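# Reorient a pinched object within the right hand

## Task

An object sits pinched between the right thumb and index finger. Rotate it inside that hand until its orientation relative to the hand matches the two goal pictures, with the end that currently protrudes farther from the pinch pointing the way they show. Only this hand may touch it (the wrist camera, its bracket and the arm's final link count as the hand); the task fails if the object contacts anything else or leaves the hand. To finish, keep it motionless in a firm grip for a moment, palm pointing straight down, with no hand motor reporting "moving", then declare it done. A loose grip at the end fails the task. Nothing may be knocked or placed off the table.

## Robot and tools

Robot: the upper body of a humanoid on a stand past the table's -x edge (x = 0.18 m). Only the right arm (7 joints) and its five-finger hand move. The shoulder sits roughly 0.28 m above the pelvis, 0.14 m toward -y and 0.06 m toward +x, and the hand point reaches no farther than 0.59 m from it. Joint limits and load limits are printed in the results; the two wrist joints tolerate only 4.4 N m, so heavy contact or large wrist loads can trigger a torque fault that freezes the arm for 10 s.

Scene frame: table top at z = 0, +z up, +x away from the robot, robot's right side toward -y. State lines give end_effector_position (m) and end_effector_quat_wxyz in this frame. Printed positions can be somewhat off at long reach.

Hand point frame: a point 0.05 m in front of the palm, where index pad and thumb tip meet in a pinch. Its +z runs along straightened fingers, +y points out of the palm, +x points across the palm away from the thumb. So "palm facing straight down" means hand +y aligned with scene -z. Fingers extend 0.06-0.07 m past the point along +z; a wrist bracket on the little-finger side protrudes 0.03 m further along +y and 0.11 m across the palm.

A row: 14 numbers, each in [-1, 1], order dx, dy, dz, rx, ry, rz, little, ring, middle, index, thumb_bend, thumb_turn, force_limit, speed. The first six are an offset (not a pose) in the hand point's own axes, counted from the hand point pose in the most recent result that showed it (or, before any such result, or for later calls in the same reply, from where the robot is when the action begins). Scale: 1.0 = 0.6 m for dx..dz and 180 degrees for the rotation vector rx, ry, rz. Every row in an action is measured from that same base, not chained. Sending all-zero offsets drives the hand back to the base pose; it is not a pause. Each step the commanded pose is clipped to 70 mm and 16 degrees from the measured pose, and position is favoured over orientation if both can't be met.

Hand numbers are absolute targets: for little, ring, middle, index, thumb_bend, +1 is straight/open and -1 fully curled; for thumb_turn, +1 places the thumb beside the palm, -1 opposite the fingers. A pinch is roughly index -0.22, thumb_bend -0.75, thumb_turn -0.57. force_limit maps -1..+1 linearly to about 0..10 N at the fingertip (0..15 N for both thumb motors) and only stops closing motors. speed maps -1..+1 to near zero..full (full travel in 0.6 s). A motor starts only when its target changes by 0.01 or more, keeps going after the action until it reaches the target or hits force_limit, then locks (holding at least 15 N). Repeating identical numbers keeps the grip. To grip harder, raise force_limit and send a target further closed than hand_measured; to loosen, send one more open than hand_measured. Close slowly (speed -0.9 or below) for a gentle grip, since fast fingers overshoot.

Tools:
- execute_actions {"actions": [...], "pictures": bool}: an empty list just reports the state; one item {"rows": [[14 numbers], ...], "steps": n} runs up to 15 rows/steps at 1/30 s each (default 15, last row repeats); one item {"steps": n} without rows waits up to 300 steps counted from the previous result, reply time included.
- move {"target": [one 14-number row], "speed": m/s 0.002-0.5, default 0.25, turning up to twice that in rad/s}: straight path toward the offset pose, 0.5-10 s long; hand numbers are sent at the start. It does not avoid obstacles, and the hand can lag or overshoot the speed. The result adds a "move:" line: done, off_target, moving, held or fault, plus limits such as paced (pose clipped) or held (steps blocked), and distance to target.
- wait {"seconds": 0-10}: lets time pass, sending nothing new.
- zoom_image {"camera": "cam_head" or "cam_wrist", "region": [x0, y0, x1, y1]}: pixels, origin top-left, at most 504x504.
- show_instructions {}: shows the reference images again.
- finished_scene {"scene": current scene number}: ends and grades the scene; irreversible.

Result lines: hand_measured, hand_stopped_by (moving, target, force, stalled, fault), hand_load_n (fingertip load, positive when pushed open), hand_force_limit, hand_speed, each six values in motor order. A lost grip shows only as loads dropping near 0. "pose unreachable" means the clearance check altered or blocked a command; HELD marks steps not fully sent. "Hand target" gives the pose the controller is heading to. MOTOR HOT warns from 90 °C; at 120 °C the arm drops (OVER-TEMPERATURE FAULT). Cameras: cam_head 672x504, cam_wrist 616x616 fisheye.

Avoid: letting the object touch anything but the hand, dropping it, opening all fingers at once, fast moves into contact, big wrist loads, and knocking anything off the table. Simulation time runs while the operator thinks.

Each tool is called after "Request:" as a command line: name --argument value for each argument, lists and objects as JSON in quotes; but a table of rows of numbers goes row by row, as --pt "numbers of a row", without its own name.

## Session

Request:
show_instructions

Request:
execute_actions --actions '[]'

Reference images for this scene: goal picture from the wrist camera place, goal picture looking into the palm, FIVE-FINGER HAND page 1.

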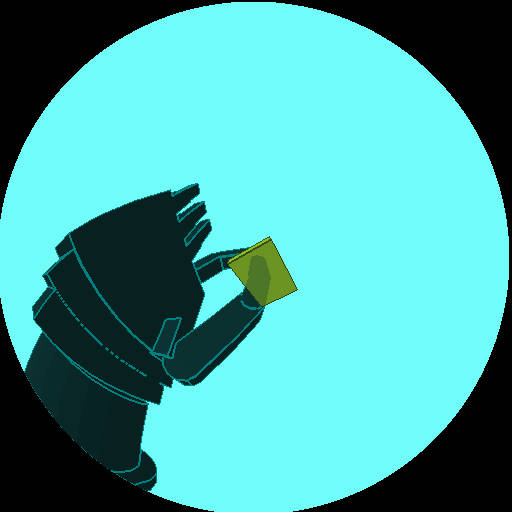

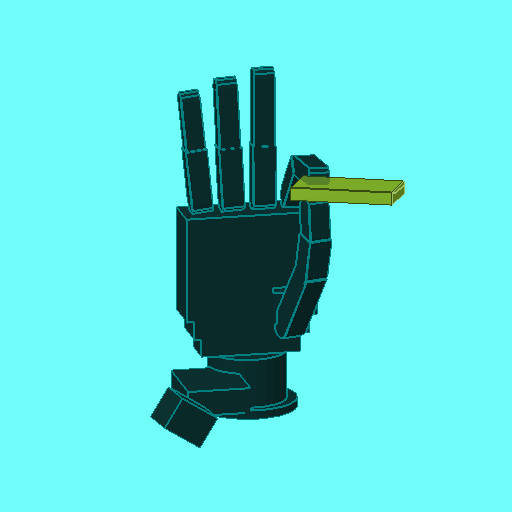

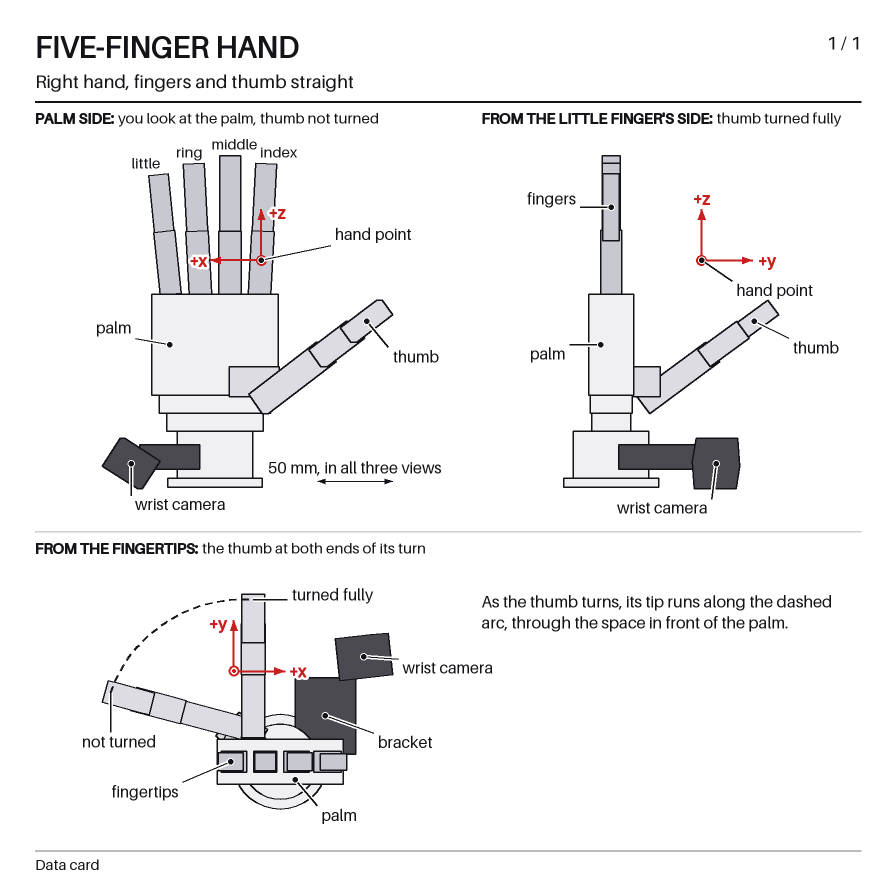

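Scene clock: 0.00 s of 6000.00 s.
end_effector_position=(+0.3666, -0.0461, +0.3499) hand_measured=(+1.000, +1.000, +1.000, -0.100, -0.750, -0.570) hand_load_n=(+0.0, +0.0, +0.0, +7.0, +0.5, +0.0) hand_stopped_by=(target, target, target, target, target, target) hand_force_limit=0.00 hand_speed=-0.80 end_effector_quat_wxyz=(+0.640, -0.620, +0.311, -0.331)
Joint positions: [-0.835 -1.205  0.178 -0.68  -0.182  0.342  0.497]
Joint velocities: [-0.002  0.006 -0.008  0.011 -0.005  0.     0.   ]
Joint torques (N m, as the arm reports them, + toward a larger angle): no reading
Motor temperatures (°C, as the motors report them): [39 41 40 36 40 30 24]
Hand target: +0.367, -0.046, +0.350; +0.640, -0.620, +0.311, -0.331

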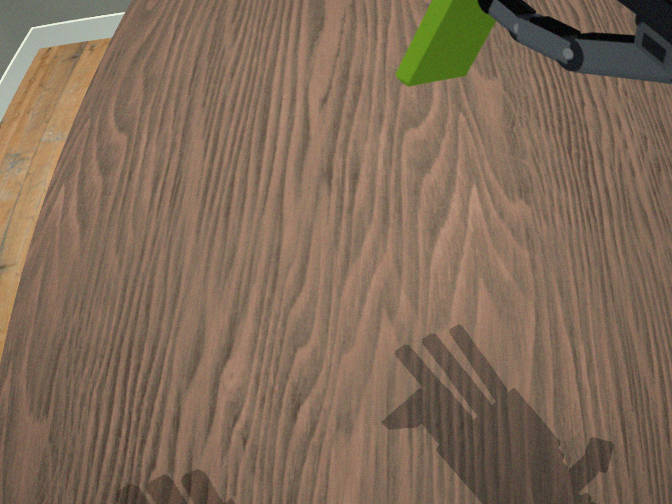

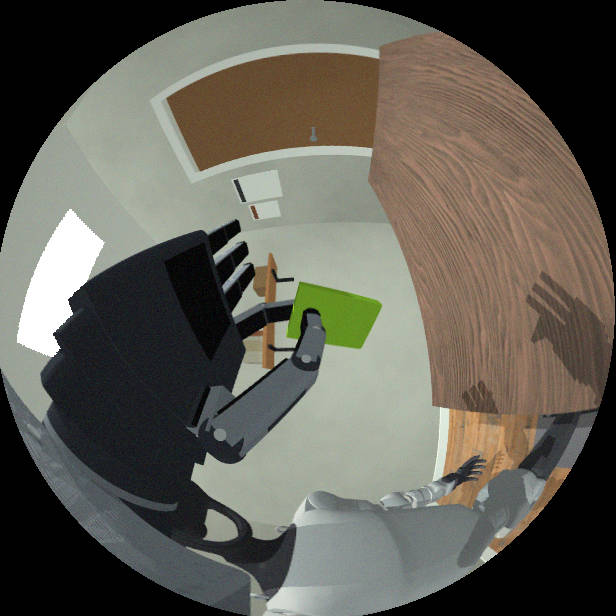

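Request:
move --target '[0,0,0,0,0,-0.43,1,1,1,-0.11,-0.75,-0.57,0,-0.95]' --speed 0.3

Request:
execute_actions --actions '[{"rows":[[0,0,0,0,0,0,1,1,1,-0.092,-0.75,-0.57,0,-0.97]],"steps":15}]'

Scene clock: 5.17 s of 6000.00 s.
end_effector_position=(+0.3630, -0.0406, +0.3471) hand_measured=(+1.000, +1.000, +1.000, -0.100, -0.750, -0.570) hand_load_n=(+0.0, +0.0, +0.0, +7.0, +0.5, +0.0) hand_stopped_by=(target, target, target, force, target, target) hand_force_limit=0.00 hand_speed=-0.95 end_effector_quat_wxyz=(-0.302, +0.681, +0.155, +0.649)
Joint positions: [-1.246 -1.275  0.731 -0.925 -1.307 -0.02   0.803]
Joint velocities: [-0.006  0.006 -0.006  0.    -0.003 -0.002  0.001]
Joint torques (N m, as the arm reports them, + toward a larger angle): [-2.85 -0.96 -2.06 -0.18 -0.73  0.7   0.04]
Motor temperatures (°C, as the motors report them): [40 42 41 36 40 30 24]
Hand target: +0.363, -0.040, +0.348; -0.301, +0.680, +0.157, +0.650
Off the commanded pose: 0.007 m, 2 deg.
move: off_target

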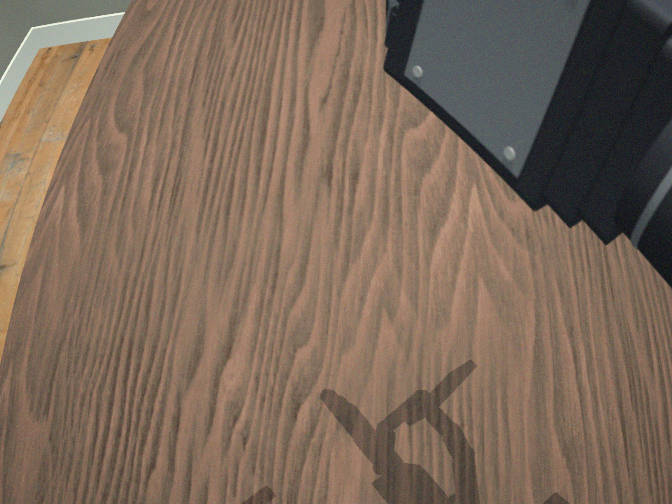

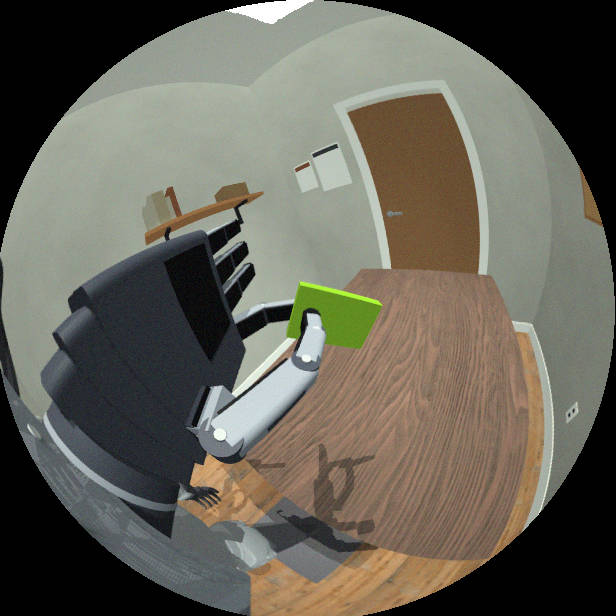

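Scene clock: 5.67 s of 6000.00 s.
end_effector_position=(+0.3630, -0.0406, +0.3471) hand_measured=(+1.000, +1.000, +1.000, -0.092, -0.750, -0.570) hand_load_n=(+0.0, +0.0, +0.0, +3.5, +0.5, +0.0) hand_stopped_by=(target, target, target, target, target, target) hand_force_limit=0.00 hand_speed=-0.97 end_effector_quat_wxyz=(-0.302, +0.681, +0.155, +0.649)
Joint positions: [-1.246 -1.274  0.731 -0.925 -1.307 -0.02   0.803]
Joint velocities: [-0.005  0.003  0.003  0.     0.014  0.     0.   ]
Joint torques (N m, as the arm reports them, + toward a larger angle): [-2.62 -1.14 -2.18  0.13 -0.4   0.77 -0.04]
Motor temperatures (°C, as the motors report them): [40 42 41 36 40 30 24]
Hand target: +0.363, -0.041, +0.347; -0.302, +0.681, +0.155, +0.649
Off the commanded pose: 0.000 m, 0 deg.
Steps of this call (steps 1 to 15: all 15 steps of this action). Readings (end_effector_position | what the end effector reports):
1: (+0.3630, -0.0406, +0.3471) | hand_measured=(+1.000, +1.000, +1.000, -0.100, -0.750, -0.570) hand_load_n=(+0.0, +0.0, +0.0, +7.0, +0.5, +0.0) hand_stopped_by=(target, target, target, moving, target, target) hand_force_limit=0.00 hand_speed=-0.97
2: (+0.3630, -0.0406, +0.3471) | hand_measured=(+1.000, +1.000, +1.000, -0.100, -0.750, -0.570) hand_load_n=(+0.0, +0.0, +0.0, +7.0, +0.5, +0.0) hand_stopped_by=(target, target, target, moving, target, target) hand_force_limit=0.00 hand_speed=-0.97
4: (+0.3630, -0.0406, +0.3471) | hand_measured=(+1.000, +1.000, +1.000, -0.098, -0.750, -0.570) hand_load_n=(+0.0, +0.0, +0.0, +6.5, +0.5, +0.0) hand_stopped_by=(target, target, target, moving, target, target) hand_force_limit=0.00 hand_speed=-0.97
8: (+0.3630, -0.0406, +0.3471) | hand_measured=(+1.000, +1.000, +1.000, -0.092, -0.750, -0.570) hand_load_n=(+0.0, +0.0, +0.0, +4.0, +0.5, +0.0) hand_stopped_by=(target, target, target, moving, target, target) hand_force_limit=0.00 hand_speed=-0.97
15: the state above

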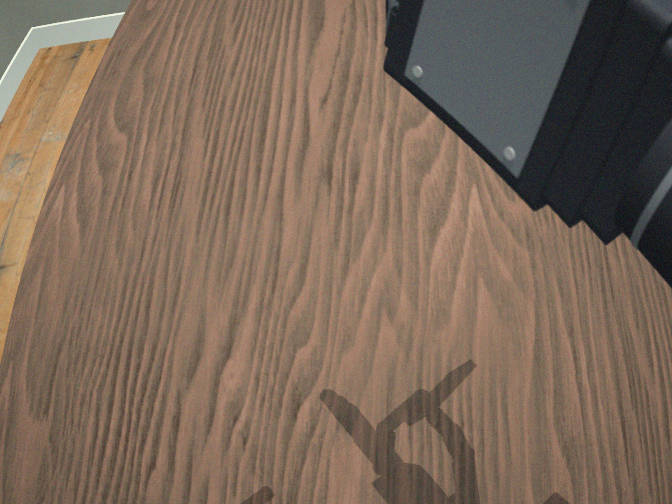

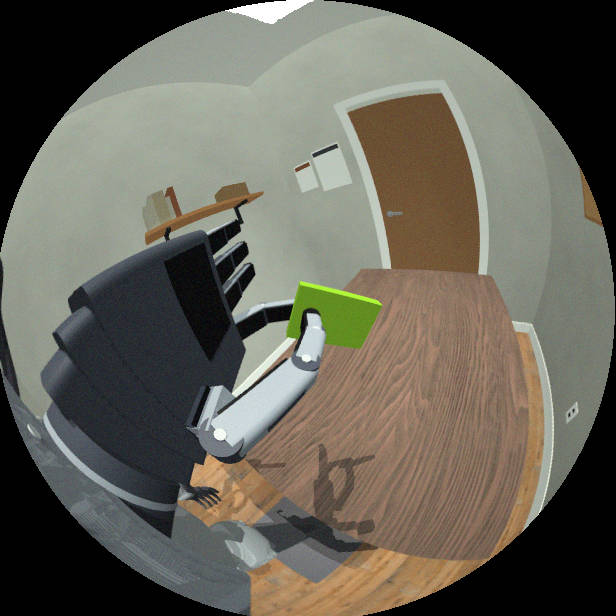

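Request:
execute_actions --actions '[{"rows":[[0,0,0,0,0,0,1,1,1,-0.088,-0.75,-0.57,0,-0.98]],"steps":15}]'

Scene clock: 7.60 s of 6000.00 s.
end_effector_position=(+0.3630, -0.0406, +0.3471) hand_measured=(+1.000, +1.000, +1.000, -0.088, -0.750, -0.570) hand_load_n=(+0.0, +0.0, +0.0, +2.5, +0.0, +0.0) hand_stopped_by=(target, target, target, target, target, target) hand_force_limit=0.00 hand_speed=-0.98 end_effector_quat_wxyz=(-0.302, +0.681, +0.155, +0.649)
Joint positions: [-1.246 -1.274  0.731 -0.925 -1.307 -0.02   0.803]
Joint velocities: [-0.005 -0.005  0.008 -0.005 -0.006  0.     0.   ]
Joint torques (N m, as the arm reports them, + toward a larger angle): [-2.56 -1.08 -2.18  0.07 -0.64  0.83 -0.06]
Motor temperatures (°C, as the motors report them): [40 42 41 36 40 30 24]
Hand target: +0.363, -0.041, +0.347; -0.302, +0.681, +0.155, +0.649
Off the commanded pose: 0.000 m, 0 deg.
Steps of this call (steps 1 to 43: nothing new was sent; steps 44 to 58: all 15 steps of this action). Readings (end_effector_position | what the end effector reports):
44: (+0.3630, -0.0406, +0.3471) | hand_measured=(+1.000, +1.000, +1.000, -0.092, -0.750, -0.570) hand_load_n=(+0.0, +0.0, +0.0, +3.5, +0.5, +0.0) hand_stopped_by=(target, target, target, moving, target, target) hand_force_limit=0.00 hand_speed=-0.98
45: (+0.3630, -0.0406, +0.3471) | hand_measured=(+1.000, +1.000, +1.000, -0.092, -0.750, -0.570) hand_load_n=(+0.0, +0.0, +0.0, +3.5, +0.5, +0.0) hand_stopped_by=(target, target, target, moving, target, target) hand_force_limit=0.00 hand_speed=-0.98
47: (+0.3630, -0.0406, +0.3471) | hand_measured=(+1.000, +1.000, +1.000, -0.090, -0.750, -0.570) hand_load_n=(+0.0, +0.0, +0.0, +3.5, +0.0, +0.0) hand_stopped_by=(target, target, target, moving, target, target) hand_force_limit=0.00 hand_speed=-0.98
51: (+0.3630, -0.0406, +0.3471) | hand_measured=(+1.000, +1.000, +1.000, -0.088, -0.750, -0.570) hand_load_n=(+0.0, +0.0, +0.0, +2.5, +0.0, +0.0) hand_stopped_by=(target, target, target, moving, target, target) hand_force_limit=0.00 hand_speed=-0.98
58: the state above

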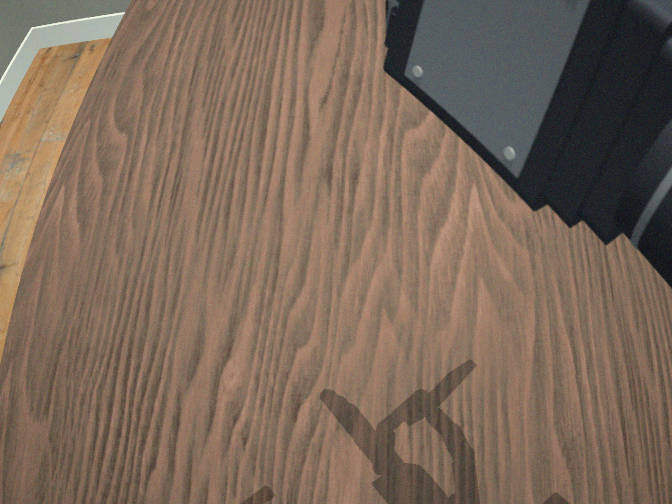

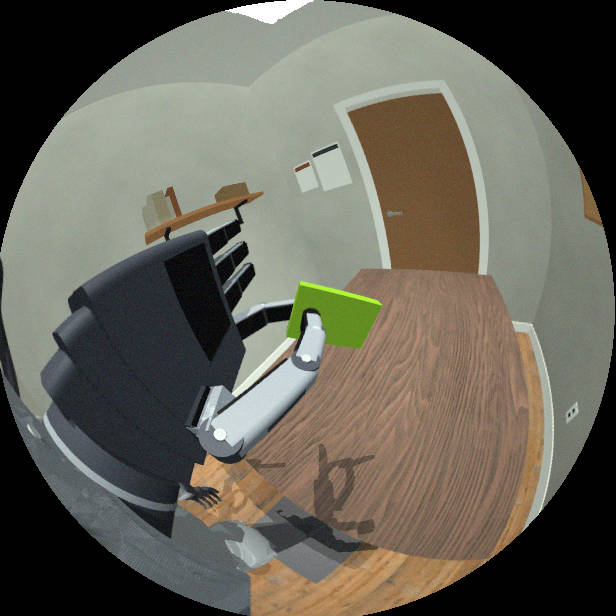

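Request:
execute_actions --actions '[{"rows":[[0,0,0,0,0,0,1,1,1,-0.086,-0.75,-0.57,0,-0.98]],"steps":15}]'

Scene clock: 9.40 s of 6000.00 s.
end_effector_position=(+0.3630, -0.0406, +0.3471) hand_measured=(+1.000, +1.000, +1.000, -0.086, -0.750, -0.570) hand_load_n=(+0.0, +0.0, +0.0, +1.5, +0.0, +0.0) hand_stopped_by=(target, target, target, target, target, target) hand_force_limit=0.00 hand_speed=-0.98 end_effector_quat_wxyz=(-0.302, +0.681, +0.155, +0.649)
Joint positions: [-1.246 -1.274  0.731 -0.925 -1.307 -0.02   0.803]
Joint velocities: [-0.002  0.005  0.017 -0.002  0.002  0.     0.   ]
Joint torques (N m, as the arm reports them, + toward a larger angle): [-2.77 -1.05 -2.01  0.03 -0.53  0.79 -0.04]
Motor temperatures (°C, as the motors report them): [40 42 41 36 40 30 24]
Hand target: +0.363, -0.041, +0.347; -0.302, +0.681, +0.155, +0.649
Off the commanded pose: 0.000 m, 0 deg.
Steps of this call (steps 1 to 39: nothing new was sent; steps 40 to 54: all 15 steps of this action). Readings (end_effector_position | what the end effector reports):
40: (+0.3630, -0.0406, +0.3471) | hand_measured=(+1.000, +1.000, +1.000, -0.088, -0.750, -0.570) hand_load_n=(+0.0, +0.0, +0.0, +2.5, +0.0, +0.0) hand_stopped_by=(target, target, target, moving, target, target) hand_force_limit=0.00 hand_speed=-0.98
41: (+0.3630, -0.0406, +0.3471) | hand_measured=(+1.000, +1.000, +1.000, -0.088, -0.750, -0.570) hand_load_n=(+0.0, +0.0, +0.0, +2.5, +0.0, +0.0) hand_stopped_by=(target, target, target, moving, target, target) hand_force_limit=0.00 hand_speed=-0.98
43: (+0.3630, -0.0406, +0.3471) | hand_measured=(+1.000, +1.000, +1.000, -0.086, -0.750, -0.570) hand_load_n=(+0.0, +0.0, +0.0, +2.0, +0.0, +0.0) hand_stopped_by=(target, target, target, moving, target, target) hand_force_limit=0.00 hand_speed=-0.98
47: (+0.3630, -0.0406, +0.3471) | hand_measured=(+1.000, +1.000, +1.000, -0.086, -0.750, -0.570) hand_load_n=(+0.0, +0.0, +0.0, +2.0, +0.0, +0.0) hand_stopped_by=(target, target, target, target, target, target) hand_force_limit=0.00 hand_speed=-0.98
54: the state above

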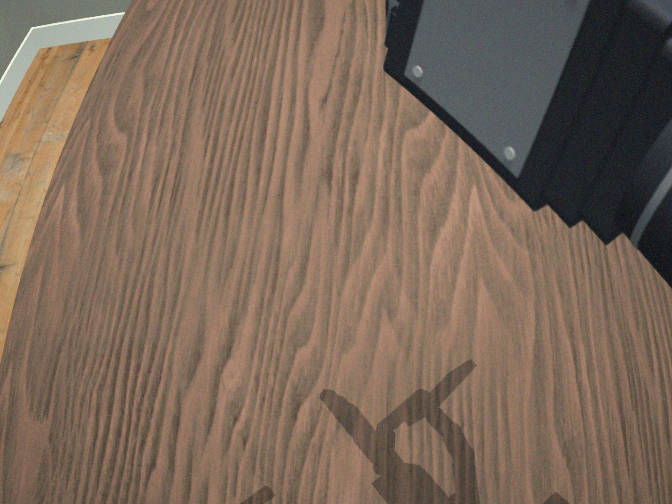

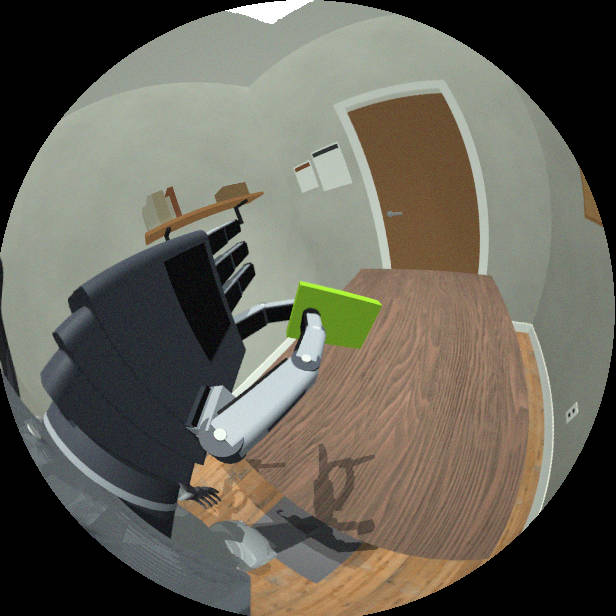

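Request:
execute_actions --actions '[{"rows":[[0,0,0,0,0,0,1,1,1,-0.084,-0.75,-0.57,0,-0.98]],"steps":15}]'

Scene clock: 10.93 s of 6000.00 s.
end_effector_position=(+0.3630, -0.0406, +0.3471) hand_measured=(+1.000, +1.000, +1.000, -0.084, -0.750, -0.570) hand_load_n=(+0.0, +0.0, +0.0, +1.0, +0.5, +0.0) hand_stopped_by=(target, target, target, target, target, target) hand_force_limit=0.00 hand_speed=-0.98 end_effector_quat_wxyz=(-0.302, +0.681, +0.155, +0.649)
Joint positions: [-1.246 -1.274  0.731 -0.925 -1.307 -0.02   0.803]
Joint velocities: [ 0.     0.006  0.002 -0.002  0.002  0.     0.   ]
Joint torques (N m, as the arm reports them, + toward a larger angle): [-2.69 -0.94 -2.14 -0.02 -0.42  0.81 -0.06]
Motor temperatures (°C, as the motors report them): [40 42 41 36 40 30 24]
Hand target: +0.363, -0.041, +0.347; -0.302, +0.681, +0.155, +0.649
Off the commanded pose: 0.000 m, 0 deg.
Steps of this call (steps 1 to 31: nothing new was sent; steps 32 to 46: all 15 steps of this action). Readings (end_effector_position | what the end effector reports):
32: (+0.3630, -0.0406, +0.3471) | hand_measured=(+1.000, +1.000, +1.000, -0.086, -0.750, -0.570) hand_load_n=(+0.0, +0.0, +0.0, +1.5, +0.0, +0.0) hand_stopped_by=(target, target, target, moving, target, target) hand_force_limit=0.00 hand_speed=-0.98
33: (+0.3630, -0.0406, +0.3471) | hand_measured=(+1.000, +1.000, +1.000, -0.086, -0.750, -0.570) hand_load_n=(+0.0, +0.0, +0.0, +1.5, +0.0, +0.0) hand_stopped_by=(target, target, target, moving, target, target) hand_force_limit=0.00 hand_speed=-0.98
35: (+0.3630, -0.0406, +0.3471) | hand_measured=(+1.000, +1.000, +1.000, -0.084, -0.750, -0.570) hand_load_n=(+0.0, +0.0, +0.0, +1.5, +0.0, +0.0) hand_stopped_by=(target, target, target, moving, target, target) hand_force_limit=0.00 hand_speed=-0.98
39: (+0.3630, -0.0406, +0.3471) | hand_measured=(+1.000, +1.000, +1.000, -0.084, -0.750, -0.570) hand_load_n=(+0.0, +0.0, +0.0, +1.0, +0.5, +0.0) hand_stopped_by=(target, target, target, target, target, target) hand_force_limit=0.00 hand_speed=-0.98
46: the state above

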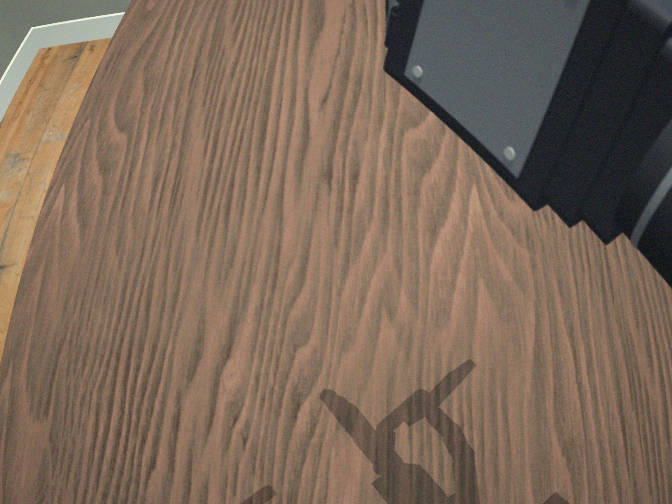

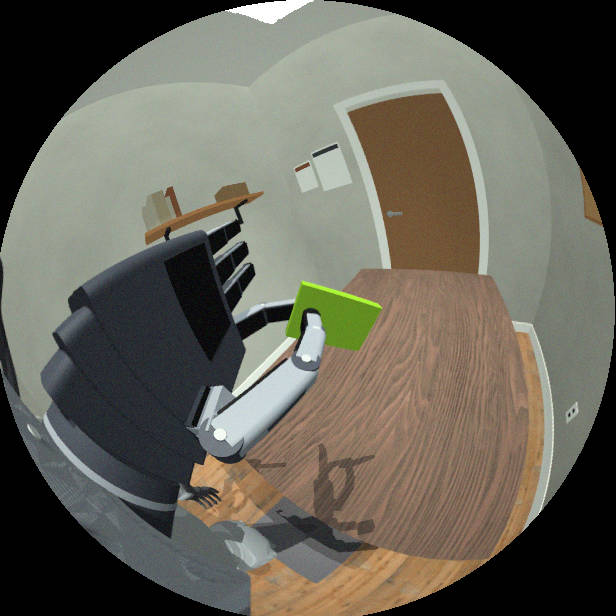

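Request:
move --target '[0,0,0,0,0,-0.11,1,1,1,-0.084,-0.75,-0.57,0,-0.98]' --speed 0.15

Scene clock: 14.57 s of 6000.00 s.
end_effector_position=(+0.3631, -0.0406, +0.3444) hand_measured=(+1.000, +1.000, +1.000, -0.084, -0.750, -0.570) hand_load_n=(+0.0, +0.0, +0.0, +1.0, +0.5, +0.0) hand_stopped_by=(target, target, target, target, target, target) hand_force_limit=0.00 hand_speed=-0.98 end_effector_quat_wxyz=(-0.187, +0.649, +0.270, +0.687)
Joint positions: [-1.293 -1.233  0.844 -0.965 -1.584 -0.235  0.859]
Joint velocities: [-0.009  0.006 -0.003  0.     0.008 -0.003  0.   ]
Joint torques (N m, as the arm reports them, + toward a larger angle): [-2.92 -0.98 -2.   -0.3  -0.78  0.69  0.27]
Motor temperatures (°C, as the motors report them): [41 42 42 36 40 31 24]
Hand target: +0.363, -0.040, +0.345; -0.186, +0.647, +0.272, +0.688
Off the commanded pose: 0.003 m, 1 deg.
move: done

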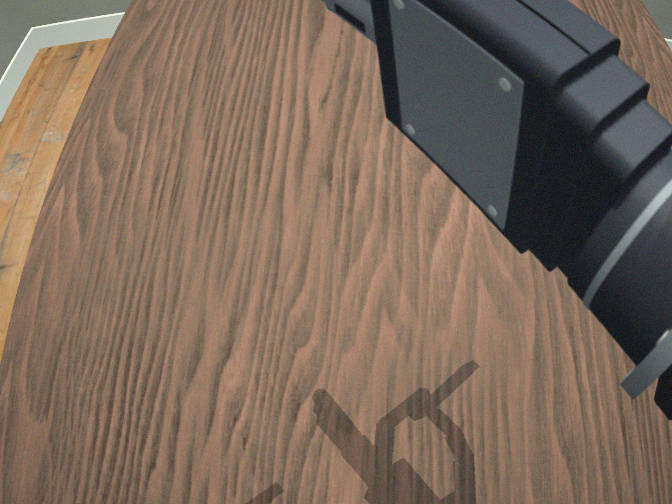

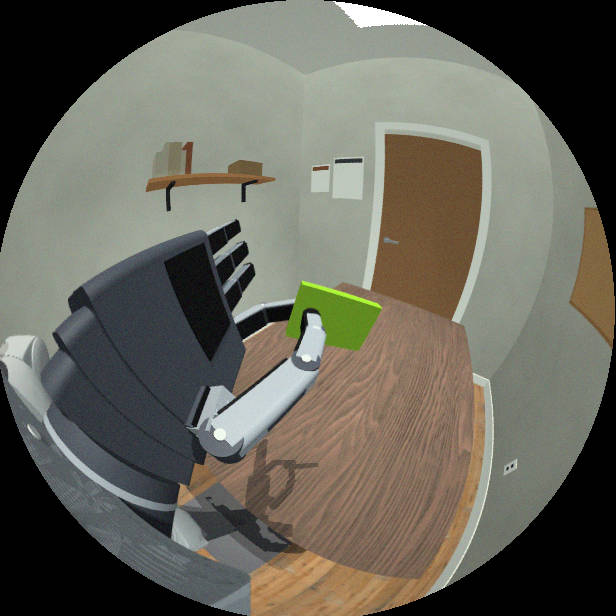

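Request:
execute_actions --actions '[{"rows":[[0,0,0,0,0,0,1,1,1,-0.082,-0.75,-0.57,0,-0.98],[0,0,0,0,0,0,1,1,1,-0.082,-0.75,-0.57,0,-0.98],[0,0,0,0,0,0,1,1,1,-0.082,-0.75,-0.57,0,-0.98],[0,0,0,0,0,0,1,1,1,-0.086,-0.75,-0.57,0,-0.98]],"steps":15}]'

Scene clock: 17.53 s of 6000.00 s.
end_effector_position=(+0.3631, -0.0406, +0.3444) hand_measured=(+1.000, +1.000, +1.000, -0.086, -0.750, -0.570) hand_load_n=(+0.0, +0.0, +0.0, +1.5, +0.5, +0.0) hand_stopped_by=(target, target, target, target, target, target) hand_force_limit=0.00 hand_speed=-0.98 end_effector_quat_wxyz=(-0.187, +0.649, +0.270, +0.687)
Joint positions: [-1.293 -1.233  0.844 -0.965 -1.584 -0.235  0.859]
Joint velocities: [-0.003 -0.003 -0.015  0.     0.005  0.     0.   ]
Joint torques (N m, as the arm reports them, + toward a larger angle): [-2.75 -0.98 -2.12 -0.03 -0.5   0.77  0.14]
Motor temperatures (°C, as the motors report them): [41 42 42 36 40 31 24]
Hand target: +0.363, -0.041, +0.344; -0.187, +0.649, +0.270, +0.687
Off the commanded pose: 0.000 m, 0 deg.
Steps of this call (steps 1 to 74: nothing new was sent; steps 75 to 89: all 15 steps of this action). Readings (end_effector_position | what the end effector reports):
75: (+0.3631, -0.0406, +0.3444) | hand_measured=(+1.000, +1.000, +1.000, -0.084, -0.750, -0.570) hand_load_n=(+0.0, +0.0, +0.0, +1.0, +0.5, +0.0) hand_stopped_by=(target, target, target, moving, target, target) hand_force_limit=0.00 hand_speed=-0.98
76: (+0.3631, -0.0406, +0.3444) | hand_measured=(+1.000, +1.000, +1.000, -0.084, -0.750, -0.570) hand_load_n=(+0.0, +0.0, +0.0, +1.0, +0.5, +0.0) hand_stopped_by=(target, target, target, moving, target, target) hand_force_limit=0.00 hand_speed=-0.98
78: (+0.3631, -0.0406, +0.3444) | hand_measured=(+1.000, +1.000, +1.000, -0.082, -0.750, -0.570) hand_load_n=(+0.0, +0.0, +0.0, +1.0, +0.0, +0.0) hand_stopped_by=(target, target, target, moving, target, target) hand_force_limit=0.00 hand_speed=-0.98
82: (+0.3631, -0.0406, +0.3444) | hand_measured=(+1.000, +1.000, +1.000, -0.086, -0.750, -0.570) hand_load_n=(+0.0, +0.0, +0.0, +1.5, +0.5, +0.0) hand_stopped_by=(target, target, target, moving, target, target) hand_force_limit=0.00 hand_speed=-0.98
89: the state above

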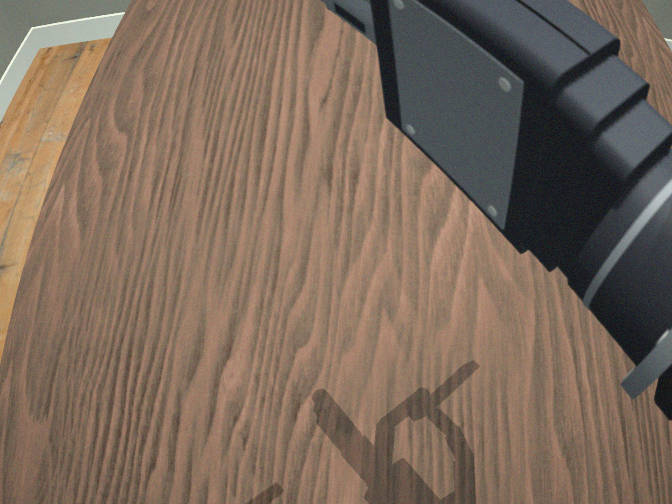

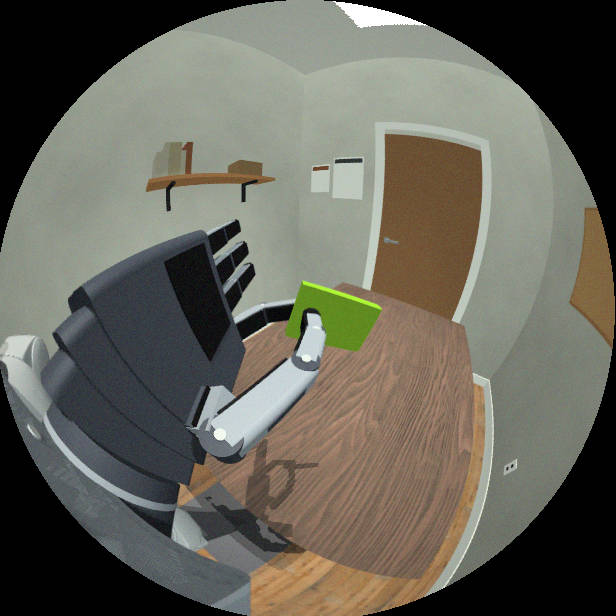

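Request:
execute_actions --actions '[{"rows":[[0,0,0,0,0,0,1,1,1,-0.082,-0.75,-0.57,0,-0.98],[0,0,0,0,0,0,1,1,1,-0.082,-0.75,-0.57,0,-0.98],[0,0,0,0,0,0,1,1,1,-0.082,-0.75,-0.57,0,-0.98],[0,0,0,0,0,0,1,1,1,-0.082,-0.75,-0.57,0,-0.98],[0,0,0,0,0,0,1,1,1,-0.082,-0.75,-0.57,0,-0.98],[0,0,0,0,0,0,1,1,1,-0.082,-0.75,-0.57,0,-0.98],[0,0,0,0,0,0,1,1,1,-0.082,-0.75,-0.57,0,-0.98],[0,0,0,0,0,0,1,1,1,-0.082,-0.75,-0.57,0,-0.98],[0,0,0,0,0,0,1,1,1,-0.086,-0.75,-0.57,0,-0.98]],"steps":15}]'

Scene clock: 21.73 s of 6000.00 s.
end_effector_position=(+0.3631, -0.0406, +0.3444) hand_measured=(+1.000, +1.000, +1.000, -0.086, -0.750, -0.570) hand_load_n=(+0.0, +0.0, +0.0, +1.5, +0.5, +0.5) hand_stopped_by=(target, target, target, moving, target, target) hand_force_limit=0.00 hand_speed=-0.98 end_effector_quat_wxyz=(-0.187, +0.649, +0.270, +0.687)
Joint positions: [-1.293 -1.233  0.844 -0.965 -1.584 -0.235  0.859]
Joint velocities: [ 0.006  0.003 -0.008 -0.002  0.005  0.     0.   ]
Joint torques (N m, as the arm reports them, + toward a larger angle): [-2.71 -1.17 -2.16 -0.2  -0.52  0.75  0.15]
Motor temperatures (°C, as the motors report them): [42 42 42 36 40 31 24]
Hand target: +0.363, -0.041, +0.344; -0.187, +0.649, +0.270, +0.687
Off the commanded pose: 0.000 m, 0 deg.
Steps of this call (steps 1 to 90: nothing new was sent; then 0.70 s passed at rest; steps 91 to 105: all 15 steps of this action). Readings (end_effector_position | what the end effector reports):
91: (+0.3631, -0.0406, +0.3444) | hand_measured=(+1.000, +1.000, +1.000, -0.086, -0.750, -0.570) hand_load_n=(+0.0, +0.0, +0.0, +1.5, +0.5, +0.0) hand_stopped_by=(target, target, target, moving, target, target) hand_force_limit=0.00 hand_speed=-0.98
92: (+0.3631, -0.0406, +0.3444) | hand_measured=(+1.000, +1.000, +1.000, -0.086, -0.750, -0.570) hand_load_n=(+0.0, +0.0, +0.0, +1.5, +0.5, +0.0) hand_stopped_by=(target, target, target, moving, target, target) hand_force_limit=0.00 hand_speed=-0.98
94: (+0.3631, -0.0406, +0.3444) | hand_measured=(+1.000, +1.000, +1.000, -0.084, -0.750, -0.570) hand_load_n=(+0.0, +0.0, +0.0, +1.5, +0.5, +0.0) hand_stopped_by=(target, target, target, moving, target, target) hand_force_limit=0.00 hand_speed=-0.98
98: (+0.3631, -0.0406, +0.3444) | hand_measured=(+1.000, +1.000, +1.000, -0.082, -0.750, -0.570) hand_load_n=(+0.0, +0.0, +0.0, +0.5, +0.0, +0.0) hand_stopped_by=(target, target, target, moving, target, target) hand_force_limit=0.00 hand_speed=-0.98
105: the state above

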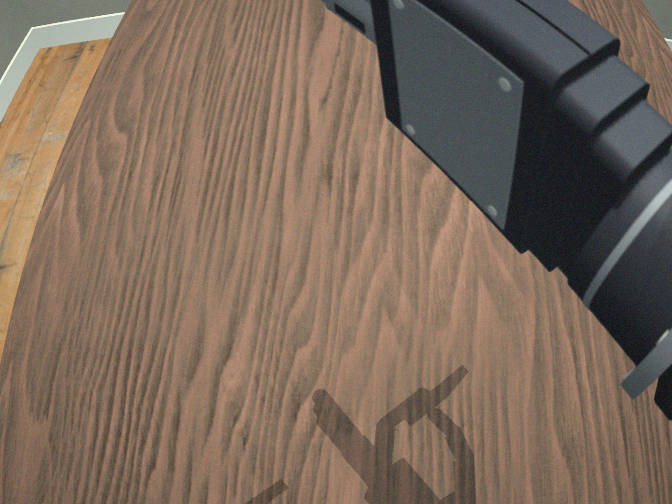

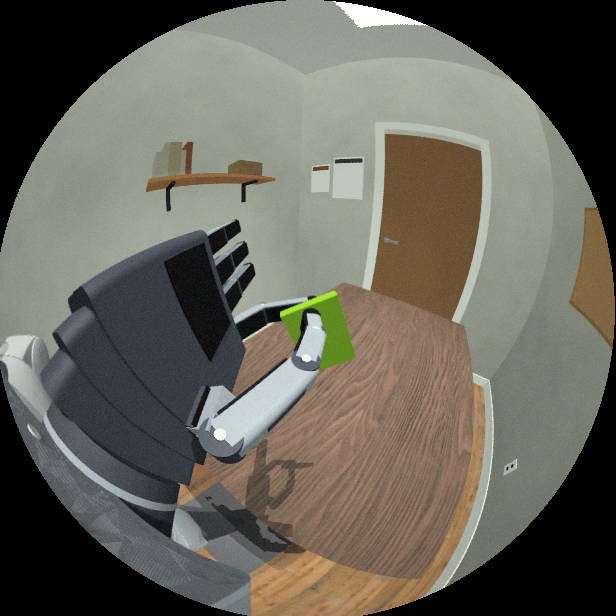

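Request:
move --target '[0,0,0,0,0,0.541,1,1,1,-0.092,-0.75,-0.57,0,-0.96]' --speed 0.3

Request:
execute_actions --actions '[{"rows":[[0,0,0,0,0,0,1,1,1,-0.087,-0.75,-0.57,0,-0.98]],"steps":12}]'

Request:
zoom_image --camera "cam_wrist" --region '[220,220,420,420]'

Scene clock: 28.07 s of 6000.00 s.
end_effector_position=(+0.3673, -0.0473, +0.3486) hand_measured=(+1.000, +1.000, +1.000, -0.090, -0.750, -0.570) hand_load_n=(+0.0, +0.0, +0.0, +3.5, +1.0, +0.0) hand_stopped_by=(target, target, target, target, target, target) hand_force_limit=0.00 hand_speed=-0.96 end_effector_quat_wxyz=(+0.638, -0.620, +0.315, -0.329)
Joint positions: [-0.832 -1.209  0.178 -0.675 -0.175  0.341  0.496]
Joint velocities: [ 0.012  0.005  0.002 -0.005 -0.006  0.     0.   ]
Joint torques (N m, as the arm reports them, + toward a larger angle): [-2.79 -1.61 -2.17 -0.1   0.09  0.01 -0.56]
Motor temperatures (°C, as the motors report them): [42 42 42 36 40 31 24]
Hand target: +0.368, -0.047, +0.349; +0.640, -0.619, +0.317, -0.327
Off the commanded pose: 0.009 m, 2 deg.
After step 90, 0.13 s passed at rest.
move: off_target

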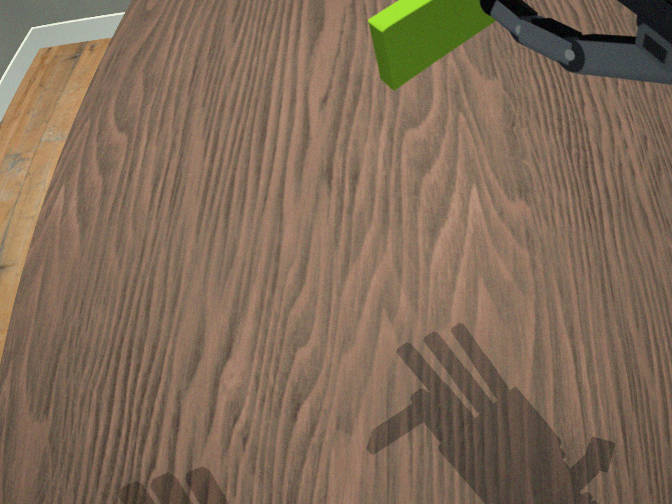

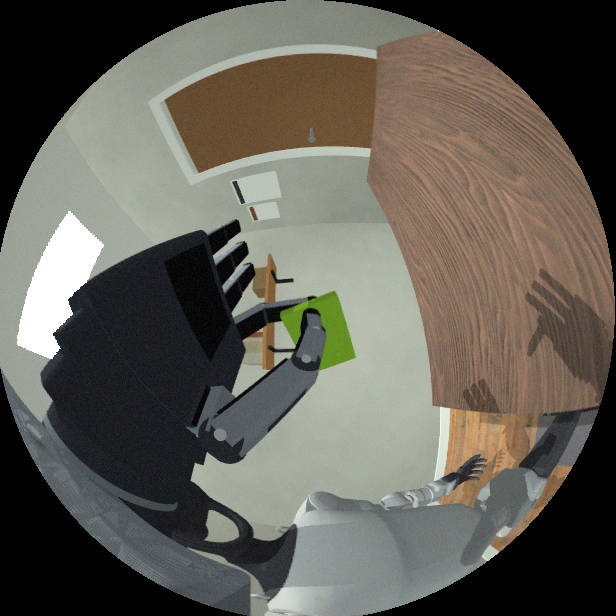

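Scene clock: 28.47 s of 6000.00 s.
end_effector_position=(+0.3673, -0.0473, +0.3486) hand_measured=(+1.000, +1.000, +1.000, -0.086, -0.750, -0.570) hand_load_n=(+0.0, +0.0, +0.0, +1.5, +0.5, +0.0) hand_stopped_by=(target, target, target, target, target, target) hand_force_limit=0.00 hand_speed=-0.98 end_effector_quat_wxyz=(+0.638, -0.620, +0.315, -0.329)
Joint positions: [-0.832 -1.209  0.178 -0.675 -0.175  0.341  0.496]
Joint velocities: [ 0.006  0.003  0.015 -0.003 -0.025  0.     0.   ]
Joint torques (N m, as the arm reports them, + toward a larger angle): [-2.84 -1.69 -2.16 -0.19 -0.22  0.03 -0.56]
Motor temperatures (°C, as the motors report them): [42 42 42 36 40 31 24]
Hand target: +0.367, -0.047, +0.349; +0.638, -0.620, +0.315, -0.329
Off the commanded pose: 0.000 m, 0 deg.
Steps of this call (steps 1 to 12: all 12 steps of this action). Readings (end_effector_position | what the end effector reports):
1: (+0.3673, -0.0473, +0.3486) | hand_measured=(+1.000, +1.000, +1.000, -0.090, -0.750, -0.570) hand_load_n=(+0.0, +0.0, +0.0, +3.5, +1.0, +0.0) hand_stopped_by=(target, target, target, moving, target, target) hand_force_limit=0.00 hand_speed=-0.98
2: (+0.3673, -0.0473, +0.3486) | hand_measured=(+1.000, +1.000, +1.000, -0.090, -0.750, -0.570) hand_load_n=(+0.0, +0.0, +0.0, +3.5, +1.0, +0.0) hand_stopped_by=(target, target, target, moving, target, target) hand_force_limit=0.00 hand_speed=-0.98
4: (+0.3673, -0.0473, +0.3486) | hand_measured=(+1.000, +1.000, +1.000, -0.090, -0.750, -0.570) hand_load_n=(+0.0, +0.0, +0.0, +3.0, +1.0, +0.0) hand_stopped_by=(target, target, target, moving, target, target) hand_force_limit=0.00 hand_speed=-0.98
8: (+0.3673, -0.0473, +0.3486) | hand_measured=(+1.000, +1.000, +1.000, -0.086, -0.750, -0.570) hand_load_n=(+0.0, +0.0, +0.0, +1.5, +0.5, +0.0) hand_stopped_by=(target, target, target, moving, target, target) hand_force_limit=0.00 hand_speed=-0.98
12: the state above

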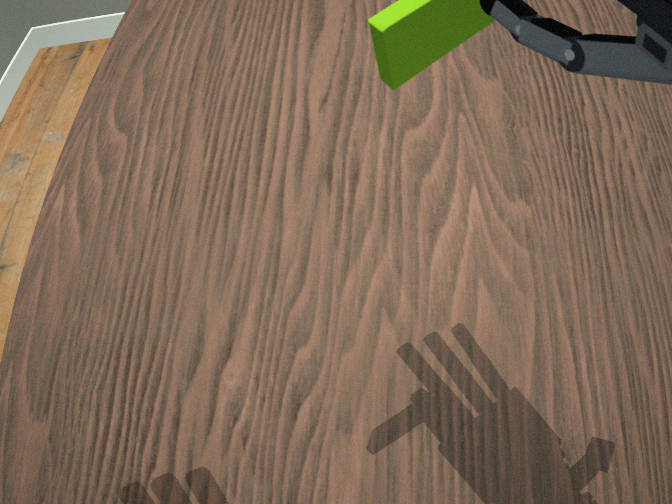

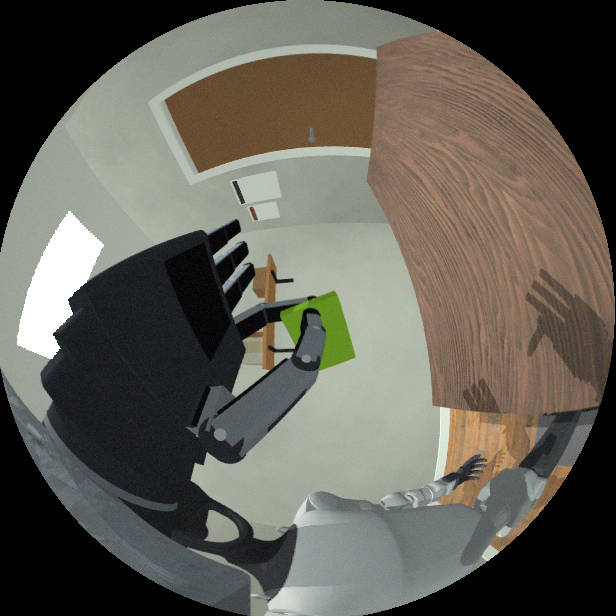

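Region (220, 220, 420, 420) of cam_wrist's 616x616 image, scaled by 2.520, with more detail than that image has.

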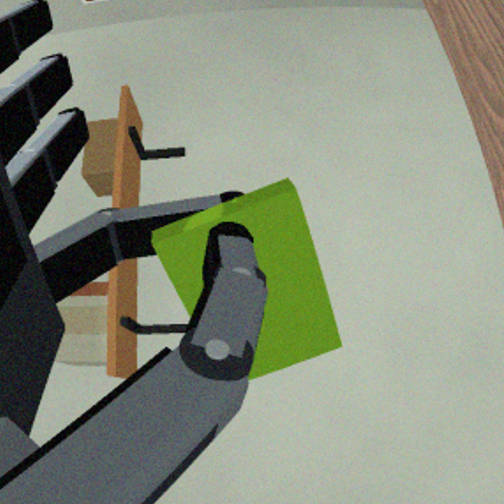

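Request:
execute_actions --actions '[{"rows":[[0,0,0,0,0,0,1,1,1,-0.084,-0.75,-0.57,0,-0.98],[0,0,0,0,0,0,1,1,1,-0.084,-0.75,-0.57,0,-0.98],[0,0,0,0,0,0,1,1,1,-0.084,-0.75,-0.57,0,-0.98],[0,0,0,0,0,0,1,1,1,-0.084,-0.75,-0.57,0,-0.98],[0,0,0,0,0,0,1,1,1,-0.086,-0.75,-0.57,0,-0.98]],"steps":15}]'

Scene clock: 31.30 s of 6000.00 s.
end_effector_position=(+0.3673, -0.0473, +0.3486) hand_measured=(+1.000, +1.000, +1.000, -0.086, -0.750, -0.570) hand_load_n=(+0.0, +0.0, +0.0, +1.5, +0.5, +0.0) hand_stopped_by=(target, target, target, target, target, target) hand_force_limit=0.00 hand_speed=-0.98 end_effector_quat_wxyz=(+0.638, -0.620, +0.315, -0.329)
Joint positions: [-0.832 -1.209  0.178 -0.675 -0.175  0.341  0.496]
Joint velocities: [ 0.     0.006 -0.011  0.012  0.005  0.     0.   ]
Joint torques (N m, as the arm reports them, + toward a larger angle): [-2.85 -1.75 -2.26 -0.26 -0.08 -0.05 -0.56]
Motor temperatures (°C, as the motors report them): [42 42 42 36 40 31 24]
Hand target: +0.367, -0.047, +0.349; +0.638, -0.620, +0.315, -0.329
Off the commanded pose: 0.000 m, 0 deg.
Steps of this call (steps 1 to 70: nothing new was sent; steps 71 to 85: all 15 steps of this action). Readings (end_effector_position | what the end effector reports):
71: (+0.3673, -0.0473, +0.3486) | hand_measured=(+1.000, +1.000, +1.000, -0.086, -0.750, -0.570) hand_load_n=(+0.0, +0.0, +0.0, +1.5, +0.5, +0.0) hand_stopped_by=(target, target, target, moving, target, target) hand_force_limit=0.00 hand_speed=-0.98
72: (+0.3673, -0.0473, +0.3486) | hand_measured=(+1.000, +1.000, +1.000, -0.086, -0.750, -0.570) hand_load_n=(+0.0, +0.0, +0.0, +1.5, +0.5, +0.0) hand_stopped_by=(target, target, target, moving, target, target) hand_force_limit=0.00 hand_speed=-0.98
74: (+0.3673, -0.0473, +0.3486) | hand_measured=(+1.000, +1.000, +1.000, -0.084, -0.750, -0.570) hand_load_n=(+0.0, +0.0, +0.0, +1.5, +0.5, +0.0) hand_stopped_by=(target, target, target, moving, target, target) hand_force_limit=0.00 hand_speed=-0.98
78: (+0.3673, -0.0473, +0.3486) | hand_measured=(+1.000, +1.000, +1.000, -0.086, -0.750, -0.570) hand_load_n=(+0.0, +0.0, +0.0, +1.5, +0.5, +0.0) hand_stopped_by=(target, target, target, moving, target, target) hand_force_limit=0.00 hand_speed=-0.98
85: the state above

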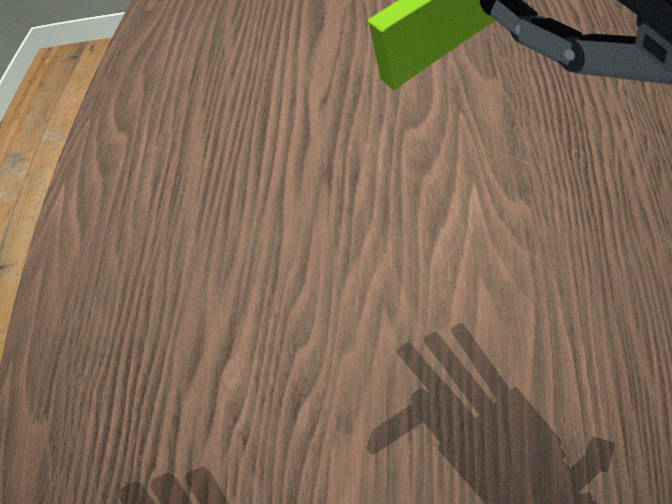

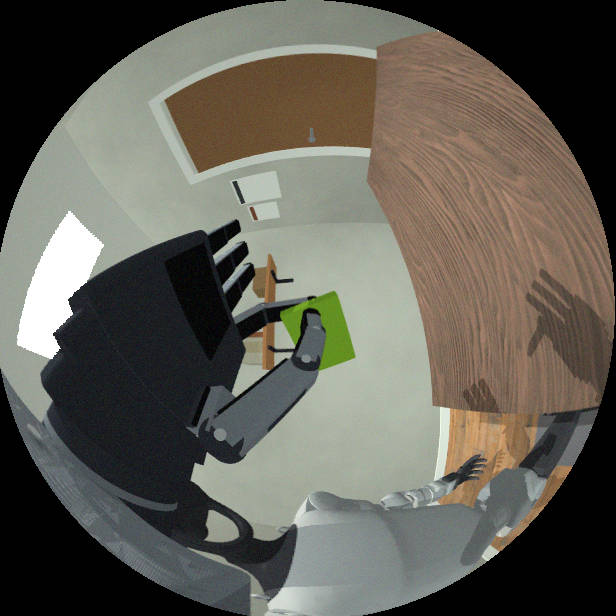

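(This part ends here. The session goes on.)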